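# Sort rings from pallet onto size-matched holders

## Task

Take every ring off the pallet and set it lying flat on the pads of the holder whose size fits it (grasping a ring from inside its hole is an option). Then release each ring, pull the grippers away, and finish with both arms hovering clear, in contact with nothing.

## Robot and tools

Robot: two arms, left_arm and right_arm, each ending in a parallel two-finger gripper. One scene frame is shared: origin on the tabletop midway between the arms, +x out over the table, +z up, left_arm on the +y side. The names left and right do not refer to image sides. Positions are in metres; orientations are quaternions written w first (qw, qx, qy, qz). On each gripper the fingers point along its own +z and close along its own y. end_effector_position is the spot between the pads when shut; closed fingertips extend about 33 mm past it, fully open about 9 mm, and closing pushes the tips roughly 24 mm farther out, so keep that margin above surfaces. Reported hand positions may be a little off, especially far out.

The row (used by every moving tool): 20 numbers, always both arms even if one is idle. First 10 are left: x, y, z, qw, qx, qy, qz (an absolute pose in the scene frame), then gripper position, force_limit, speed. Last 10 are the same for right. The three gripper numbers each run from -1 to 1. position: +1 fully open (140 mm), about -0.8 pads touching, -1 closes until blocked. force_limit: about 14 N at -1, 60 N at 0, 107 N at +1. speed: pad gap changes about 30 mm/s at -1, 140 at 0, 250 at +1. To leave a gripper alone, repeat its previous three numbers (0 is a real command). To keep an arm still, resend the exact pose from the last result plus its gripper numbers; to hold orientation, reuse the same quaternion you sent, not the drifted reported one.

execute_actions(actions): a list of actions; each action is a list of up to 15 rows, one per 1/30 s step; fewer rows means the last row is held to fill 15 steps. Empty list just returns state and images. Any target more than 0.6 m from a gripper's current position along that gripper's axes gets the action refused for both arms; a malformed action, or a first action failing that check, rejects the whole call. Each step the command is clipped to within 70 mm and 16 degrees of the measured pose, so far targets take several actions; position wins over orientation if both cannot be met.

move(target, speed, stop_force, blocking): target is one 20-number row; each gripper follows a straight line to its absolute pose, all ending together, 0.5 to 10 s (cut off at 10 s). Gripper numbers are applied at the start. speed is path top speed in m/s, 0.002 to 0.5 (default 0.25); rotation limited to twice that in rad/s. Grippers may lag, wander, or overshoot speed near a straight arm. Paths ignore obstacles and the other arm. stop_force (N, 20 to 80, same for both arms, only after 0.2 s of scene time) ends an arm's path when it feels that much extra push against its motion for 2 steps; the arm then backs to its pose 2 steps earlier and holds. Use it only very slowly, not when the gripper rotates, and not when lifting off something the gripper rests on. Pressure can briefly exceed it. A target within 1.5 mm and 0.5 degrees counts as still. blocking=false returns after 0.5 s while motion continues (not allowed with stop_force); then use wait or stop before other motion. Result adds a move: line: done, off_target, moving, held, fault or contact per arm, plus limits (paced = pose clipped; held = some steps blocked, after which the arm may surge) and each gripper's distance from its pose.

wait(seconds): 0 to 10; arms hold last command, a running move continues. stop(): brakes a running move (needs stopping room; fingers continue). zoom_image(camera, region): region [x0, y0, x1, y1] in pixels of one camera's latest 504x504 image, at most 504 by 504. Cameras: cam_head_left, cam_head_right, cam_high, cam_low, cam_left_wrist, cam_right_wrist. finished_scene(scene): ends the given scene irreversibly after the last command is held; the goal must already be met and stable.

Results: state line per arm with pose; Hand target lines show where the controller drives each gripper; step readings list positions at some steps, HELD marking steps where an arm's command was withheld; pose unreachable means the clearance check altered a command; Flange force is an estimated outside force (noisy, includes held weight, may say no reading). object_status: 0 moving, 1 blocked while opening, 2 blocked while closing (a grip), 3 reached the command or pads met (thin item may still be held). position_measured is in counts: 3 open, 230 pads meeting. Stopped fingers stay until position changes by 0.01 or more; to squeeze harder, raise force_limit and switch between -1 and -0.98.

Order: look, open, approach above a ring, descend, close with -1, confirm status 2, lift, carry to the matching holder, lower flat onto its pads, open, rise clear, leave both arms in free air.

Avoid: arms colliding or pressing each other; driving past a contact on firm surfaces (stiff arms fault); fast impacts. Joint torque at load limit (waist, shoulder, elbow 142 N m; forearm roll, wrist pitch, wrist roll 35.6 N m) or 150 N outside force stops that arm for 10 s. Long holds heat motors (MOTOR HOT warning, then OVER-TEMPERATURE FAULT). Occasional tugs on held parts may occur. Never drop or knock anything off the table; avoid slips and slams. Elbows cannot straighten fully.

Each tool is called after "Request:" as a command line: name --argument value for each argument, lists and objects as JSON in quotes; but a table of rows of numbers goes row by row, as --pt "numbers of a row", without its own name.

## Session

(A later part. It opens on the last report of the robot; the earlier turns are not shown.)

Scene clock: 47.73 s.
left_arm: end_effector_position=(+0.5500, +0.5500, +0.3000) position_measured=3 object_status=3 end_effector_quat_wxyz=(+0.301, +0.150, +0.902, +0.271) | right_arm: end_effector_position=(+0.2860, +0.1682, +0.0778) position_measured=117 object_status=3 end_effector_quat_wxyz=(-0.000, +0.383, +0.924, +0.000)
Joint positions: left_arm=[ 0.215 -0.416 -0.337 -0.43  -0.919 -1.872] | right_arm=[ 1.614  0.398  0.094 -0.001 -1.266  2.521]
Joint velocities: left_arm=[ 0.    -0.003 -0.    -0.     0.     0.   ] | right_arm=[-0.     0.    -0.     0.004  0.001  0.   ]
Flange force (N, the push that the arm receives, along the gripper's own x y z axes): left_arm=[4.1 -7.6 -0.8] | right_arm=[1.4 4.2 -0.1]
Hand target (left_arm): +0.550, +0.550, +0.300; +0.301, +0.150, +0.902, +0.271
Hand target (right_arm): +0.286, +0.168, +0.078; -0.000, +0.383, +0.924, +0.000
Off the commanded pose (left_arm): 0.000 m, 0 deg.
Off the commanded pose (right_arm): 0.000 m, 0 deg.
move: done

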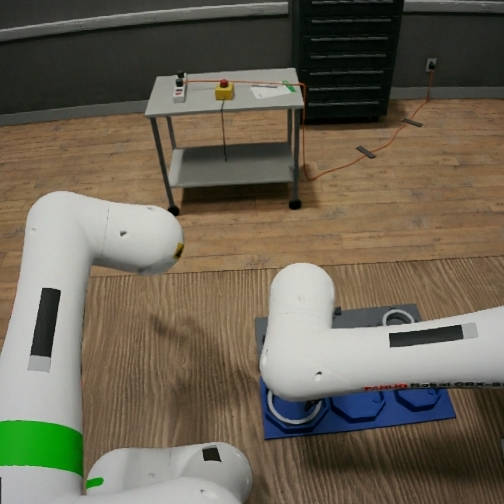

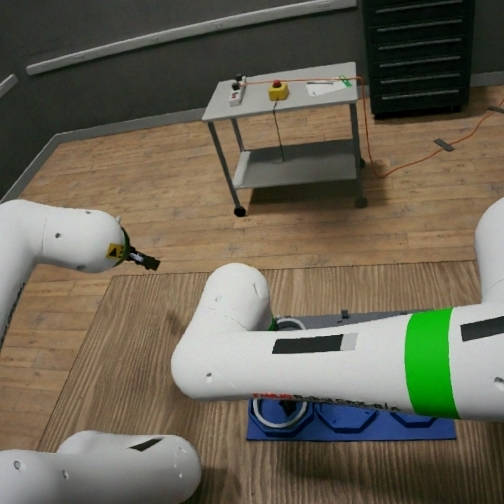

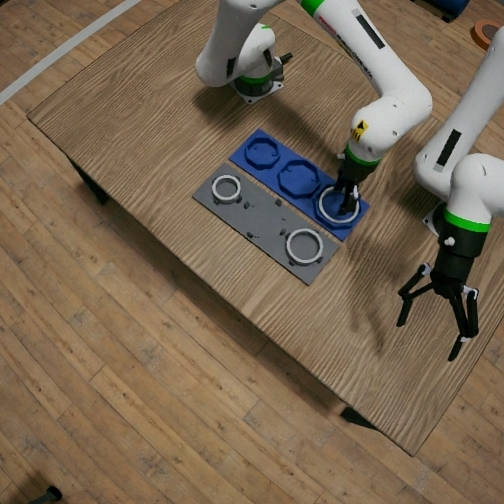

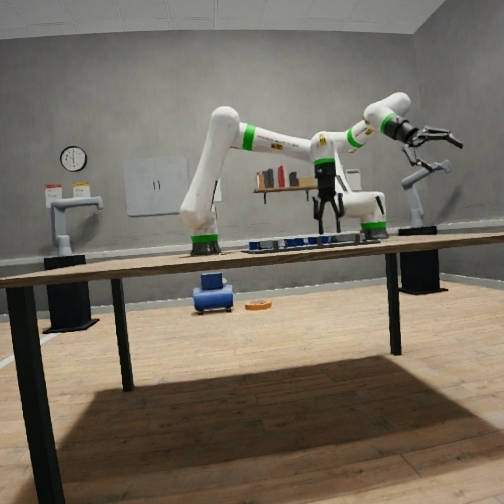

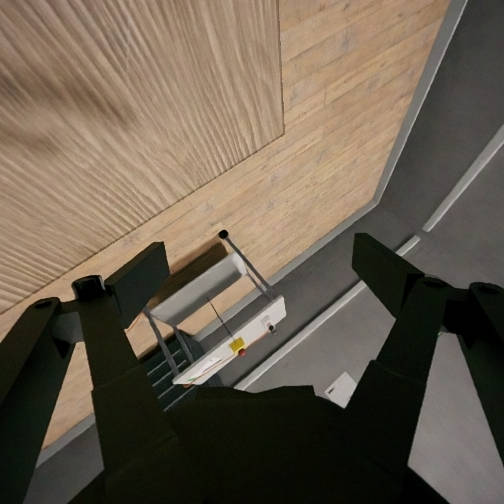

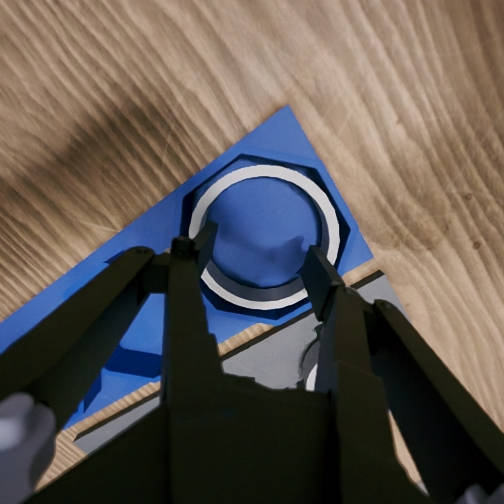

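Request:
move --target '[0.55,0.55,0.3,0.3,0.15,0.9,0.27,1,0,0,0.286,0.1705,0.04,0,0.383,0.924,0,0.15,0,0]' --speed 0.06

Request:
move --target '[0.55,0.55,0.3,0.3,0.15,0.9,0.27,1,0,0,0.286,0.1705,0.04,0,0.383,0.924,0,0.9,0.4,-0.6]'

Request:
move --target '[0.55,0.55,0.3,0.3,0.15,0.9,0.27,1,0,0,0.286,0.1705,0.085,0,0.383,0.924,0,0.9,0.4,-0.6]' --speed 0.1

Request:
move --target '[0.55,0.55,0.3,0.3,0.15,0.9,0.27,1,0,0,0.472,0.0255,0.075,0,0.383,0.924,0,0.9,0.4,-0.6]'

Request:
move --target '[0.55,0.55,0.3,0.3,0.15,0.9,0.27,1,0,0,0.472,0.0255,0.04,0,0.383,0.924,0,0.9,0.4,-0.6]' --speed 0.009 --stop_force 20

Scene clock: 50.57 s.
left_arm: end_effector_position=(+0.5500, +0.5500, +0.3000) position_measured=3 object_status=3 end_effector_quat_wxyz=(+0.301, +0.150, +0.902, +0.271) | right_arm: end_effector_position=(+0.2860, +0.1706, +0.0400) position_measured=110 object_status=3 end_effector_quat_wxyz=(-0.000, +0.383, +0.924, +0.000)
Joint positions: left_arm=[ 0.215 -0.416 -0.337 -0.43  -0.919 -1.872] | right_arm=[ 1.615  0.434  0.052 -0.    -1.189  2.52 ]
Joint velocities: left_arm=[ 0.     0.001  0.    -0.     0.    -0.   ] | right_arm=[-0.     0.    -0.     0.     0.     0.001]
Flange force (N, the push that the arm receives, along the gripper's own x y z axes): left_arm=[-2.1 -5.9 0.6] | right_arm=[-0.3 0.4 1.0]
Hand target (left_arm): +0.550, +0.550, +0.300; +0.301, +0.150, +0.902, +0.271
Hand target (right_arm): +0.286, +0.171, +0.040; -0.000, +0.383, +0.924, -0.000
Off the commanded pose (left_arm): 0.000 m, 0 deg.
Off the commanded pose (right_arm): 0.000 m, 0 deg.
move: done

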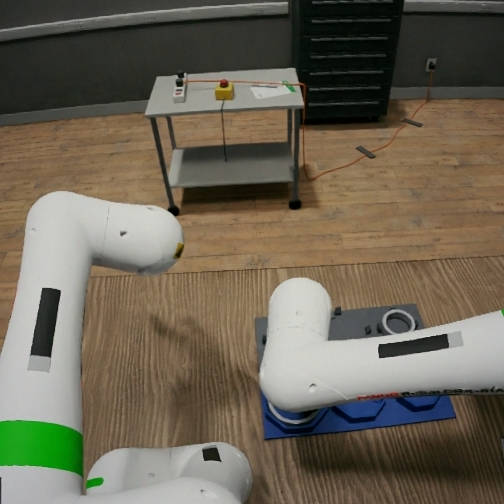

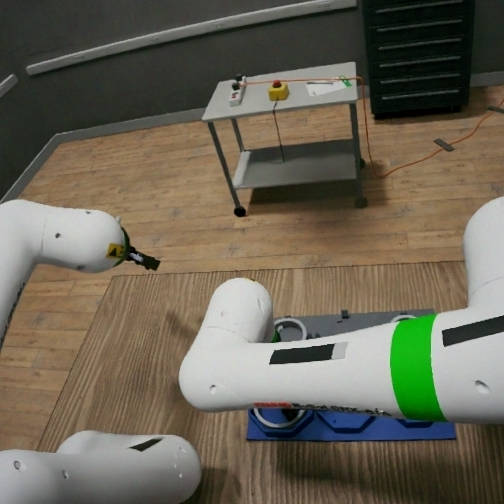

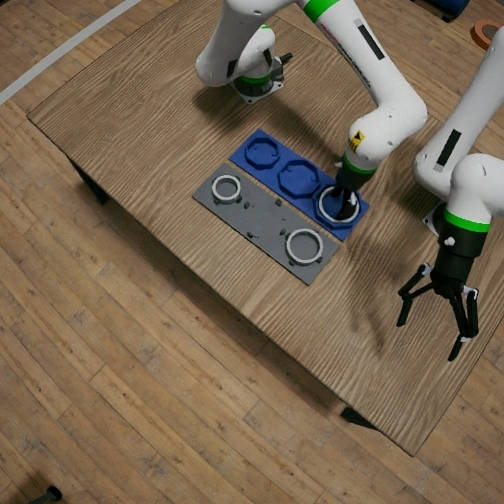

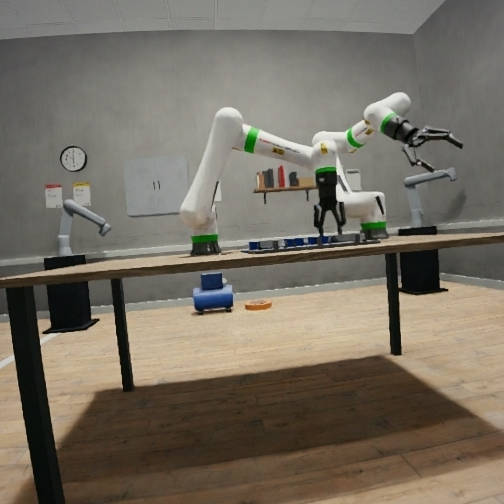

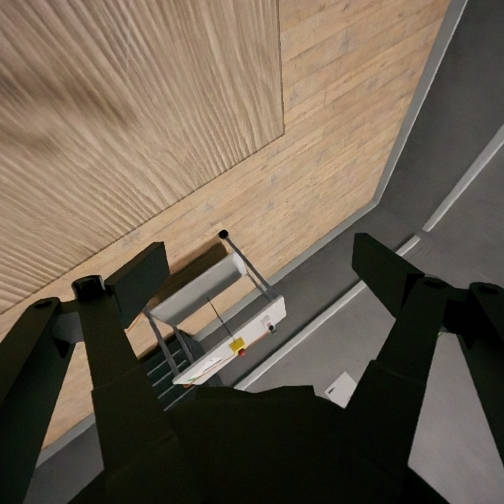

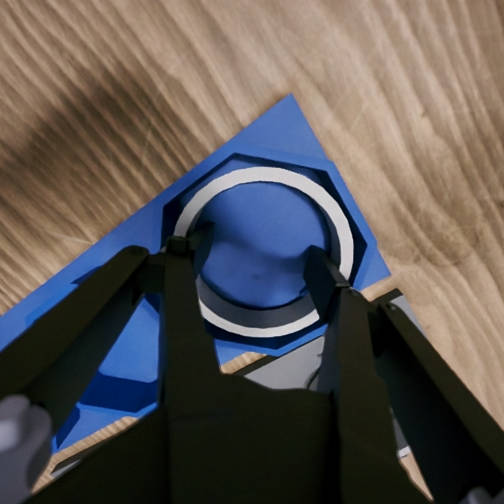

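Scene clock: 51.27 s.
left_arm: end_effector_position=(+0.5500, +0.5500, +0.3000) position_measured=3 object_status=3 end_effector_quat_wxyz=(+0.301, +0.150, +0.902, +0.271) | right_arm: end_effector_position=(+0.2860, +0.1705, +0.0400) position_measured=83 object_status=1 end_effector_quat_wxyz=(+0.000, +0.383, +0.924, -0.000)
Joint positions: left_arm=[ 0.215 -0.416 -0.337 -0.43  -0.919 -1.872] | right_arm=[ 1.615  0.434  0.052 -0.    -1.188  2.52 ]
Joint velocities: left_arm=[-0.001 -0.    -0.     0.     0.     0.   ] | right_arm=[-0.001 -0.001  0.    -0.001 -0.     0.001]
Flange force (N, the push that the arm receives, along the gripper's own x y z axes): left_arm=[1.1 -7.1 -3.7] | right_arm=[0.2 1.9 6.9]
Hand target (left_arm): +0.550, +0.550, +0.300; +0.301, +0.150, +0.902, +0.271
Hand target (right_arm): +0.286, +0.171, +0.040; -0.000, +0.383, +0.924, -0.000
Off the commanded pose (left_arm): 0.000 m, 0 deg.
Off the commanded pose (right_arm): 0.000 m, 0 deg.
move: done

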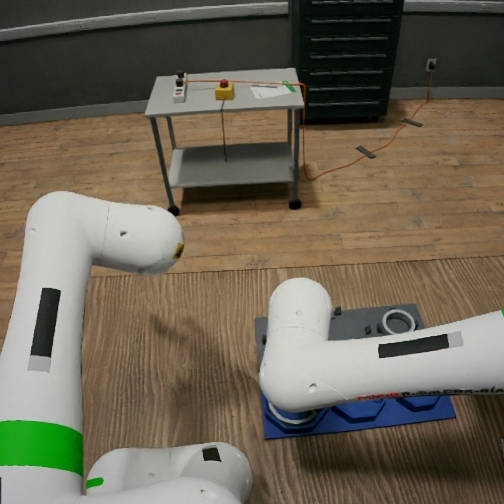

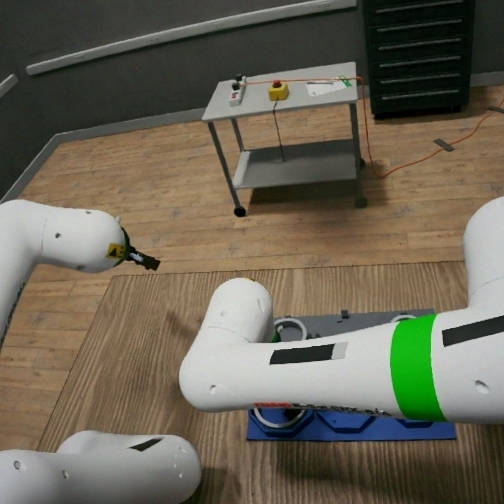

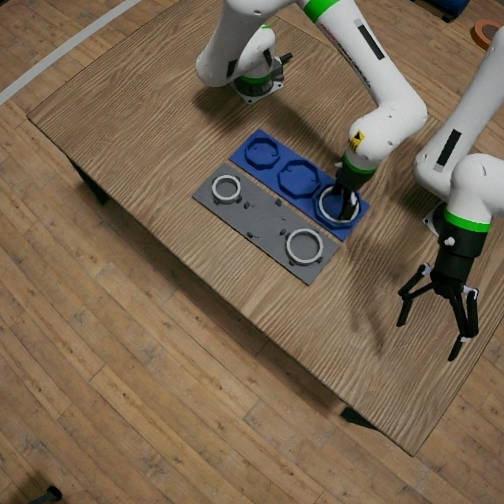

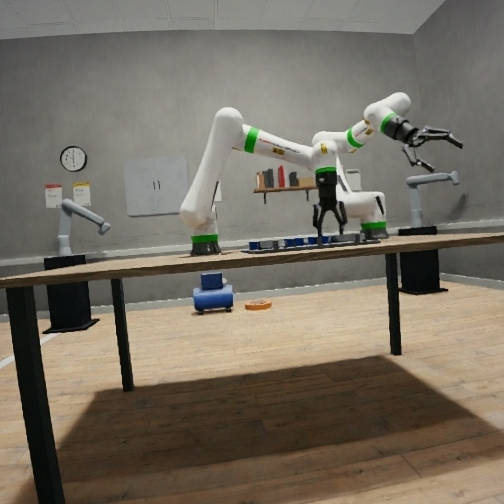

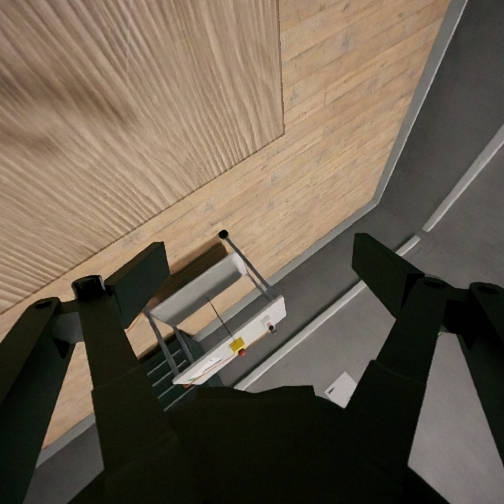

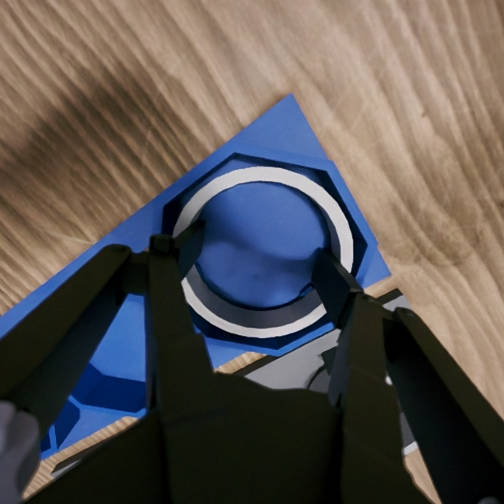

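Scene clock: 52.03 s.
left_arm: end_effector_position=(+0.5500, +0.5500, +0.3000) position_measured=3 object_status=3 end_effector_quat_wxyz=(+0.301, +0.150, +0.902, +0.271) | right_arm: end_effector_position=(+0.2861, +0.1704, +0.0850) position_measured=83 object_status=1 end_effector_quat_wxyz=(+0.000, +0.383, +0.924, +0.000)
Joint positions: left_arm=[ 0.215 -0.416 -0.337 -0.43  -0.919 -1.872] | right_arm=[ 1.615  0.398  0.112  0.    -1.284  2.52 ]
Joint velocities: left_arm=[ 0.    -0.002 -0.    -0.     0.    -0.   ] | right_arm=[ 0.001  0.     0.001 -0.     0.     0.001]
Flange force (N, the push that the arm receives, along the gripper's own x y z axes): left_arm=[1.2 -6.9 -1.7] | right_arm=[0.3 4.3 6.4]
Hand target (left_arm): +0.550, +0.550, +0.300; +0.301, +0.150, +0.902, +0.271
Hand target (right_arm): +0.286, +0.170, +0.085; +0.000, +0.383, +0.924, +0.000
Off the commanded pose (left_arm): 0.000 m, 0 deg.
Off the commanded pose (right_arm): 0.000 m, 0 deg.
move: done

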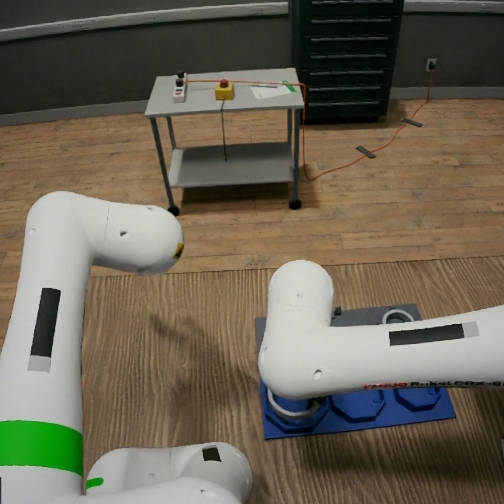

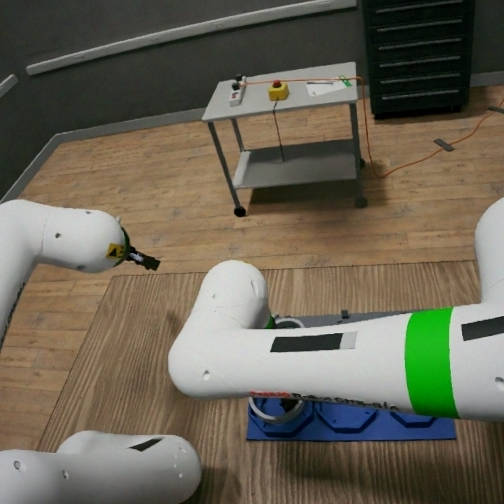

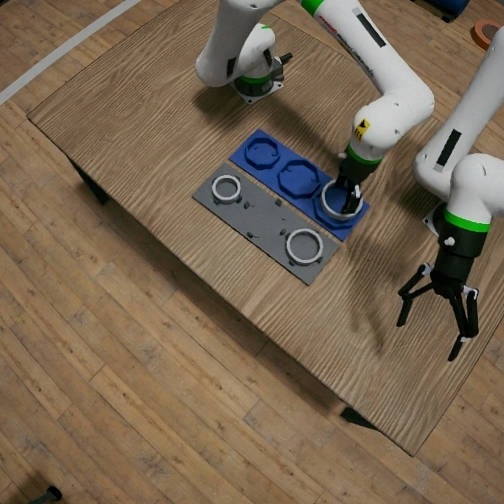

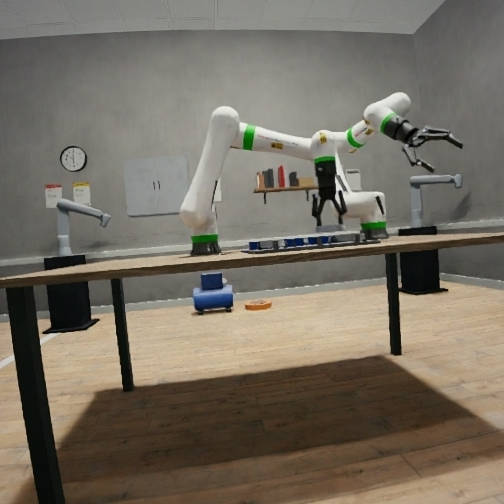

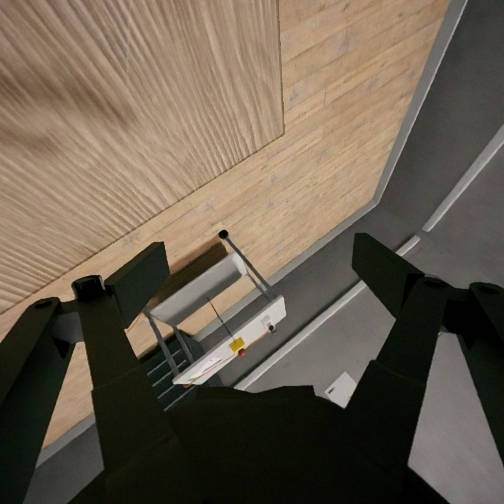

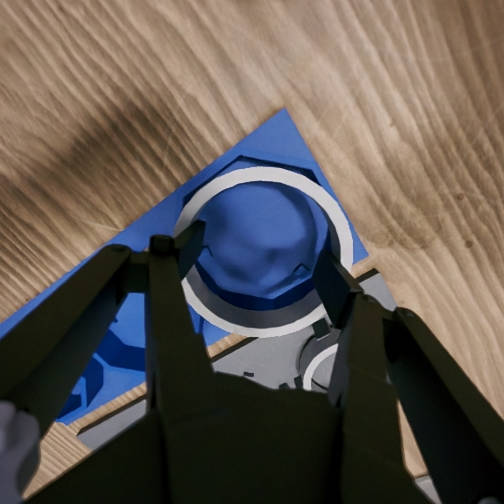

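Scene clock: 53.40 s.
left_arm: end_effector_position=(+0.5500, +0.5500, +0.3000) position_measured=3 object_status=3 end_effector_quat_wxyz=(+0.301, +0.150, +0.902, +0.271) | right_arm: end_effector_position=(+0.4722, +0.0257, +0.0750) position_measured=83 object_status=1 end_effector_quat_wxyz=(+0.000, +0.383, +0.924, -0.000)
Joint positions: left_arm=[ 0.215 -0.416 -0.337 -0.43  -0.919 -1.872] | right_arm=[ 1.212  0.367  0.044  0.001 -1.249  2.923]
Joint velocities: left_arm=[ 0.001  0.003 -0.     0.     0.     0.   ] | right_arm=[-0.002  0.     0.    -0.002 -0.001  0.001]
Flange force (N, the push that the arm receives, along the gripper's own x y z axes): left_arm=[-0.2 -5.9 -0.5] | right_arm=[-1.1 2.0 5.8]
Hand target (left_arm): +0.550, +0.550, +0.300; +0.301, +0.150, +0.902, +0.271
Hand target (right_arm): +0.472, +0.026, +0.075; +0.000, +0.383, +0.924, -0.000
Off the commanded pose (left_arm): 0.000 m, 0 deg.
Off the commanded pose (right_arm): 0.000 m, 0 deg.
move: done

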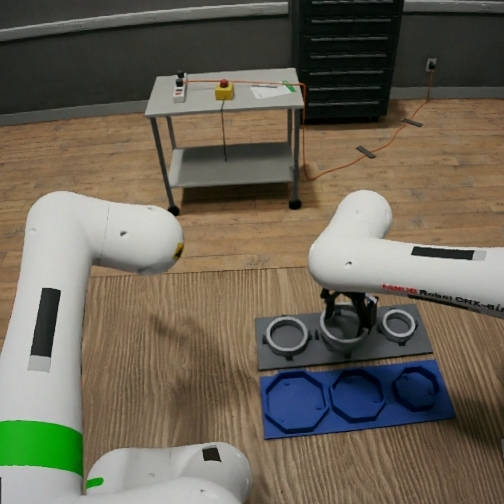

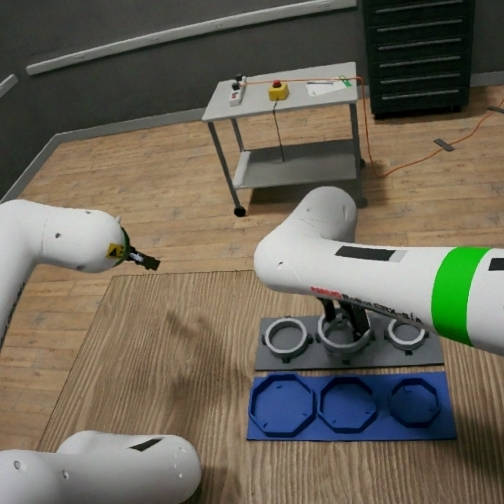

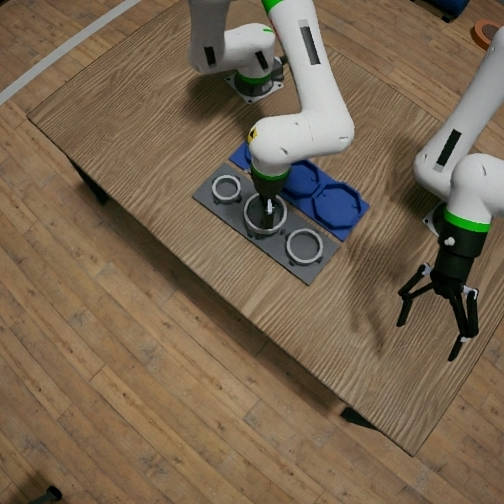

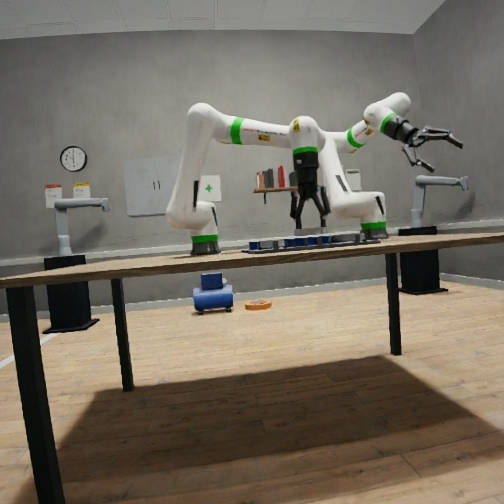

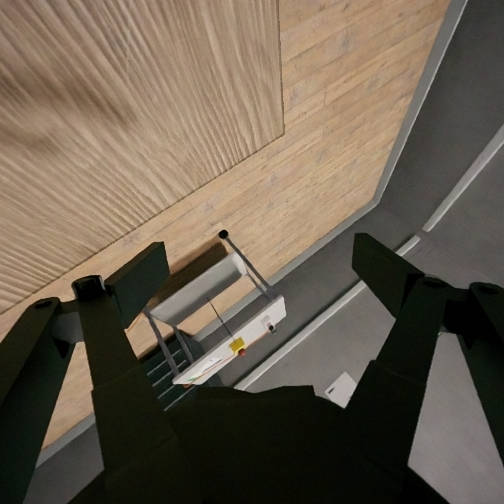

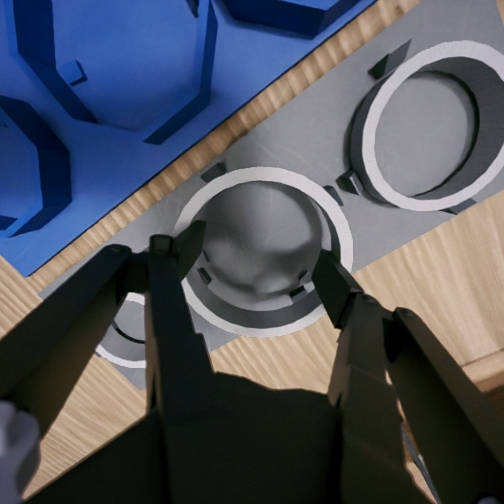

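Scene clock: 57.27 s.
left_arm: end_effector_position=(+0.5500, +0.5500, +0.3000) position_measured=3 object_status=3 end_effector_quat_wxyz=(+0.301, +0.150, +0.902, +0.271) | right_arm: end_effector_position=(+0.4721, +0.0257, +0.0431) position_measured=82 object_status=1 end_effector_quat_wxyz=(+0.000, +0.383, +0.924, +0.000)
Joint positions: left_arm=[ 0.215 -0.416 -0.337 -0.43  -0.919 -1.872] | right_arm=[ 1.212  0.393  0.001  0.    -1.179  2.924]
Joint velocities: left_arm=[ 0.     0.002  0.     0.    -0.     0.   ] | right_arm=[-0.001 -0.001  0.002 -0.    -0.005 -0.   ]
Flange force (N, the push that the arm receives, along the gripper's own x y z axes): left_arm=[3.6 -4.6 -1.2] | right_arm=[-0.6 -5.4 -23.4]
Hand target (left_arm): +0.550, +0.550, +0.300; +0.301, +0.150, +0.902, +0.271
Hand target (right_arm): +0.472, +0.026, +0.043; +0.000, +0.383, +0.924, +0.000
Off the commanded pose (left_arm): 0.000 m, 0 deg.
Off the commanded pose (right_arm): 0.003 m, 0 deg.
move: contact (right_arm)

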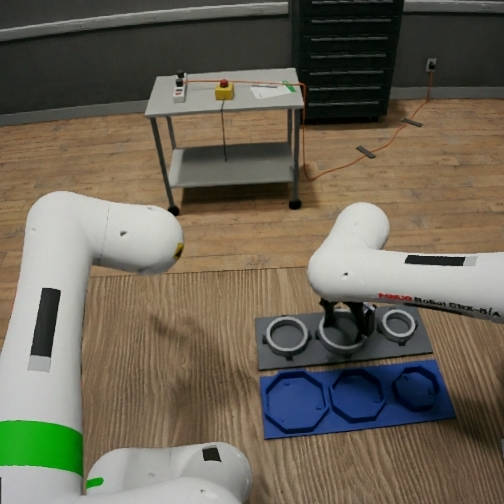

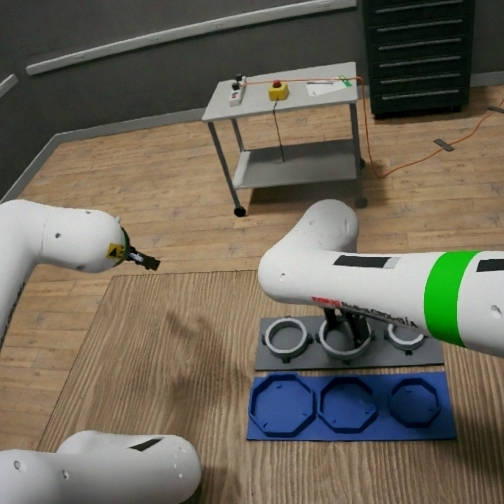

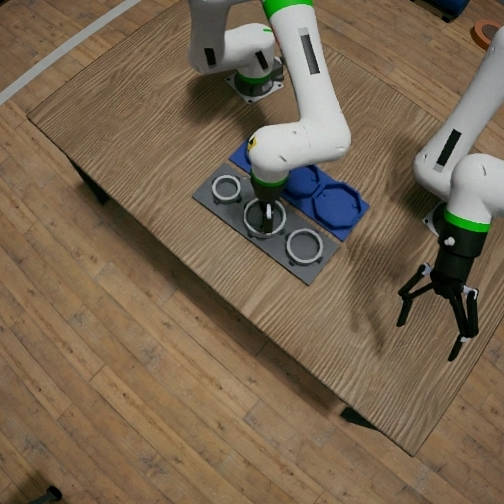

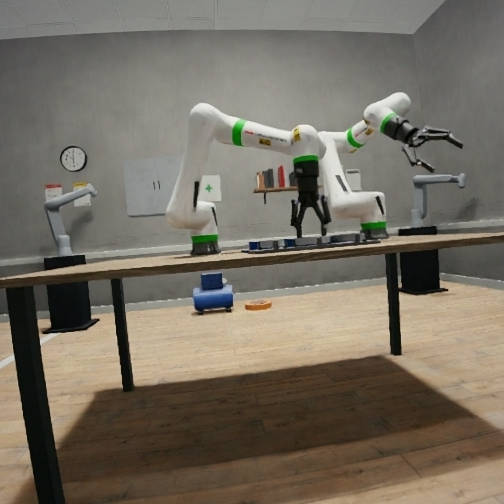

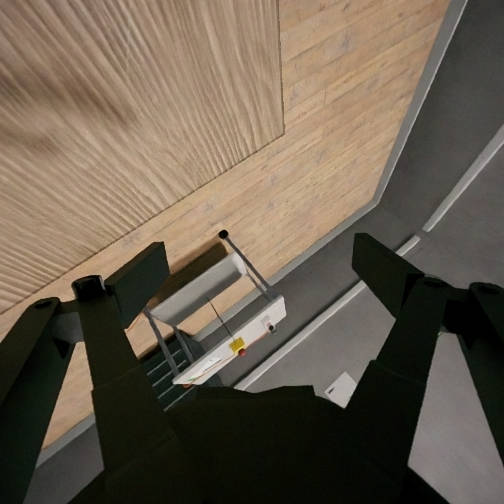

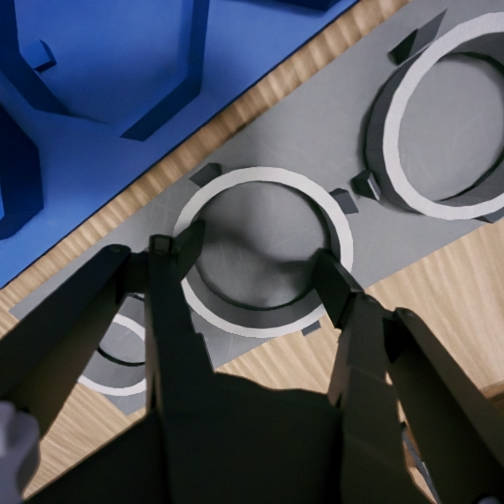

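Request:
move --target '[0.55,0.55,0.3,0.3,0.15,0.9,0.27,1,0,0,0.472,0.0255,0.0435,0,0.383,0.924,0,0.15,0,0]'

Request:
move --target '[0.55,0.55,0.3,0.3,0.15,0.9,0.27,1,0,0,0.472,0.0255,0.2,0,0.383,0.924,0,0.15,0,0]'

Request:
zoom_image --camera "cam_low" --region '[230,210,400,270]'

Scene clock: 59.13 s.
left_arm: end_effector_position=(+0.5500, +0.5500, +0.3000) position_measured=3 object_status=3 end_effector_quat_wxyz=(+0.301, +0.150, +0.902, +0.271) | right_arm: end_effector_position=(+0.4720, +0.0255, +0.0435) position_measured=110 object_status=3 end_effector_quat_wxyz=(-0.000, +0.383, +0.924, +0.000)
Joint positions: left_arm=[ 0.215 -0.416 -0.337 -0.43  -0.919 -1.872] | right_arm=[ 1.212  0.392  0.002 -0.    -1.18   2.923]
Joint velocities: left_arm=[ 0.    -0.001 -0.     0.    -0.     0.   ] | right_arm=[ 0.    -0.     0.001 -0.     0.    -0.   ]
Flange force (N, the push that the arm receives, along the gripper's own x y z axes): left_arm=[0.0 -7.4 -3.3] | right_arm=[-1.2 2.6 0.4]
Hand target (left_arm): +0.550, +0.550, +0.300; +0.301, +0.150, +0.902, +0.271
Hand target (right_arm): +0.472, +0.025, +0.043; -0.000, +0.383, +0.924, +0.000
Off the commanded pose (left_arm): 0.000 m, 0 deg.
Off the commanded pose (right_arm): 0.000 m, 0 deg.
move: done

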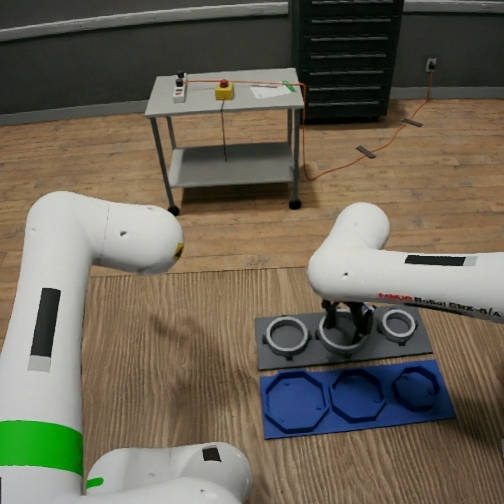

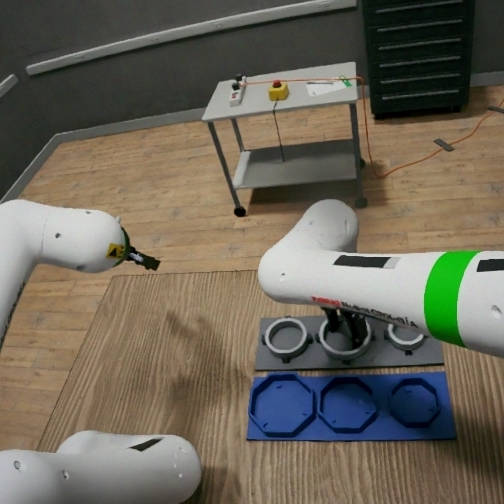

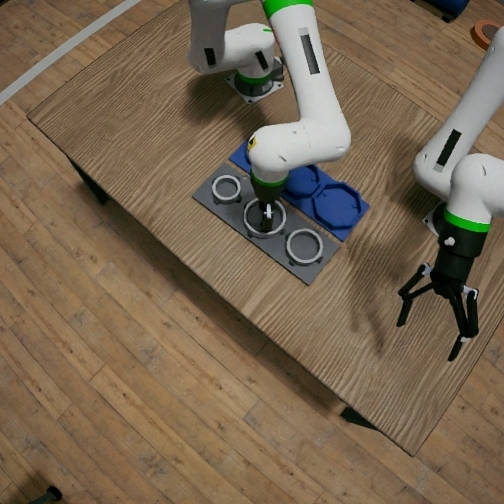

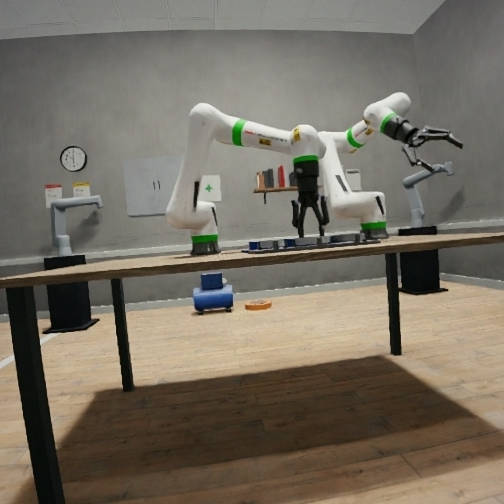

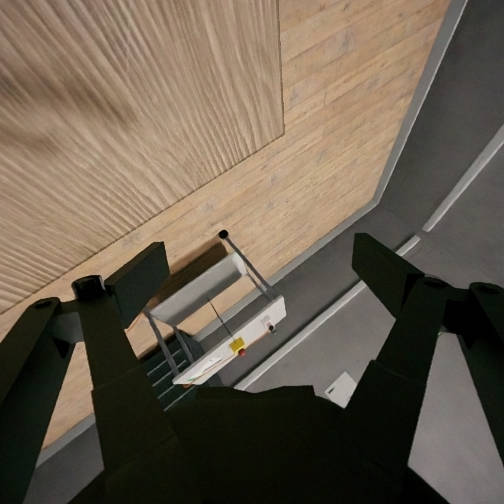

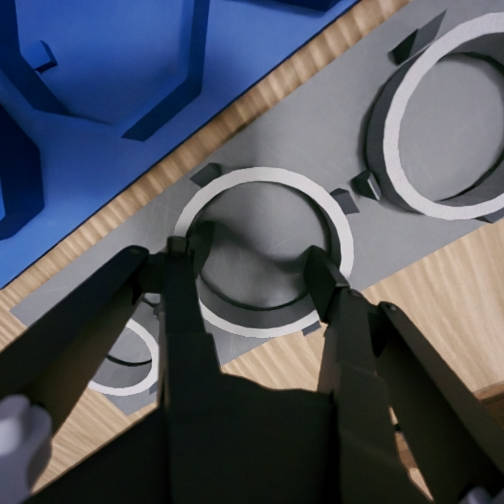

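Scene clock: 60.17 s.
left_arm: end_effector_position=(+0.5500, +0.5500, +0.3000) position_measured=3 object_status=3 end_effector_quat_wxyz=(+0.301, +0.150, +0.902, +0.271) | right_arm: end_effector_position=(+0.4720, +0.0252, +0.2000) position_measured=110 object_status=3 end_effector_quat_wxyz=(+0.000, +0.383, +0.924, -0.000)
Joint positions: left_arm=[ 0.215 -0.416 -0.337 -0.43  -0.919 -1.872] | right_arm=[ 1.212  0.309  0.264  0.    -1.526  2.923]
Joint velocities: left_arm=[-0.001 -0.    -0.     0.     0.    -0.   ] | right_arm=[-0.    -0.     0.001 -0.003 -0.     0.001]
Flange force (N, the push that the arm receives, along the gripper's own x y z axes): left_arm=[2.8 -6.6 -1.5] | right_arm=[-1.2 0.6 0.9]
Hand target (left_arm): +0.550, +0.550, +0.300; +0.301, +0.150, +0.902, +0.271
Hand target (right_arm): +0.472, +0.025, +0.200; +0.000, +0.383, +0.924, -0.000
Off the commanded pose (left_arm): 0.000 m, 0 deg.
Off the commanded pose (right_arm): 0.000 m, 0 deg.
move: done

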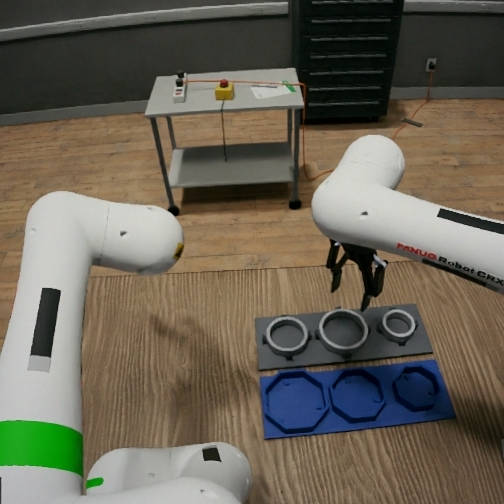

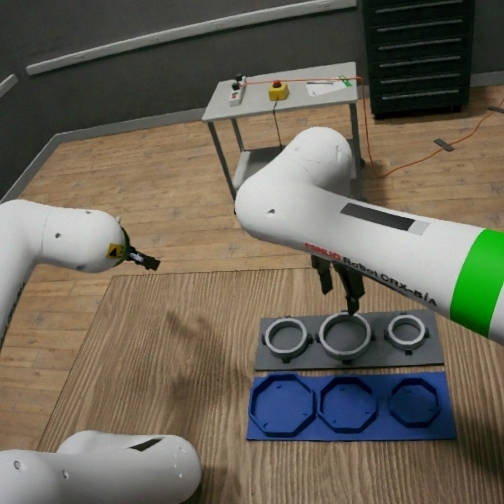

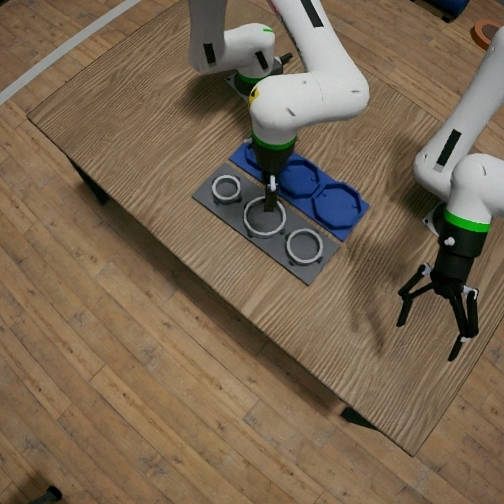

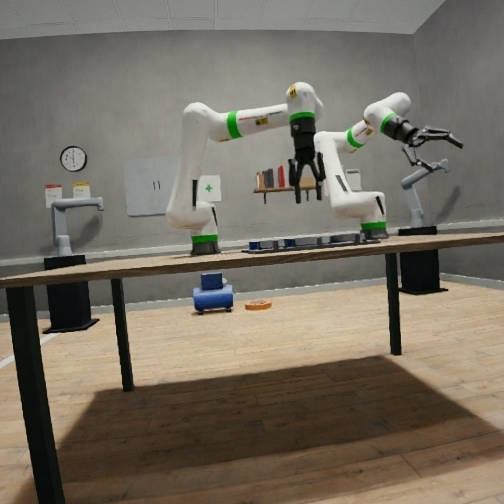

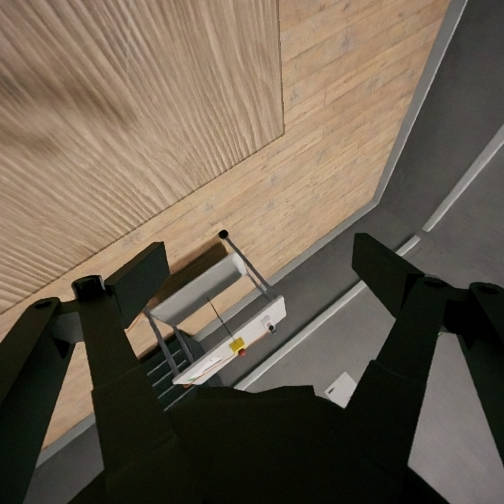

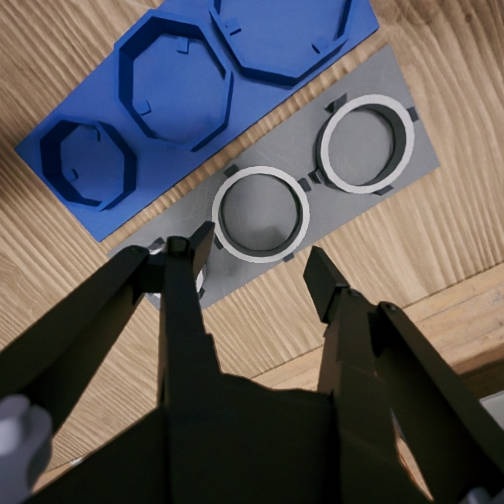

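Region (230, 210, 400, 270) of cam_low's 504x504 image, scaled by 2.965, with more detail than that image has; it fills the top 178 rows of this view, and the rest is white.

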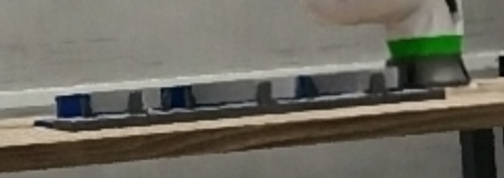

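Request:
finished_scene --scene 1

The scene is finished: the task was done.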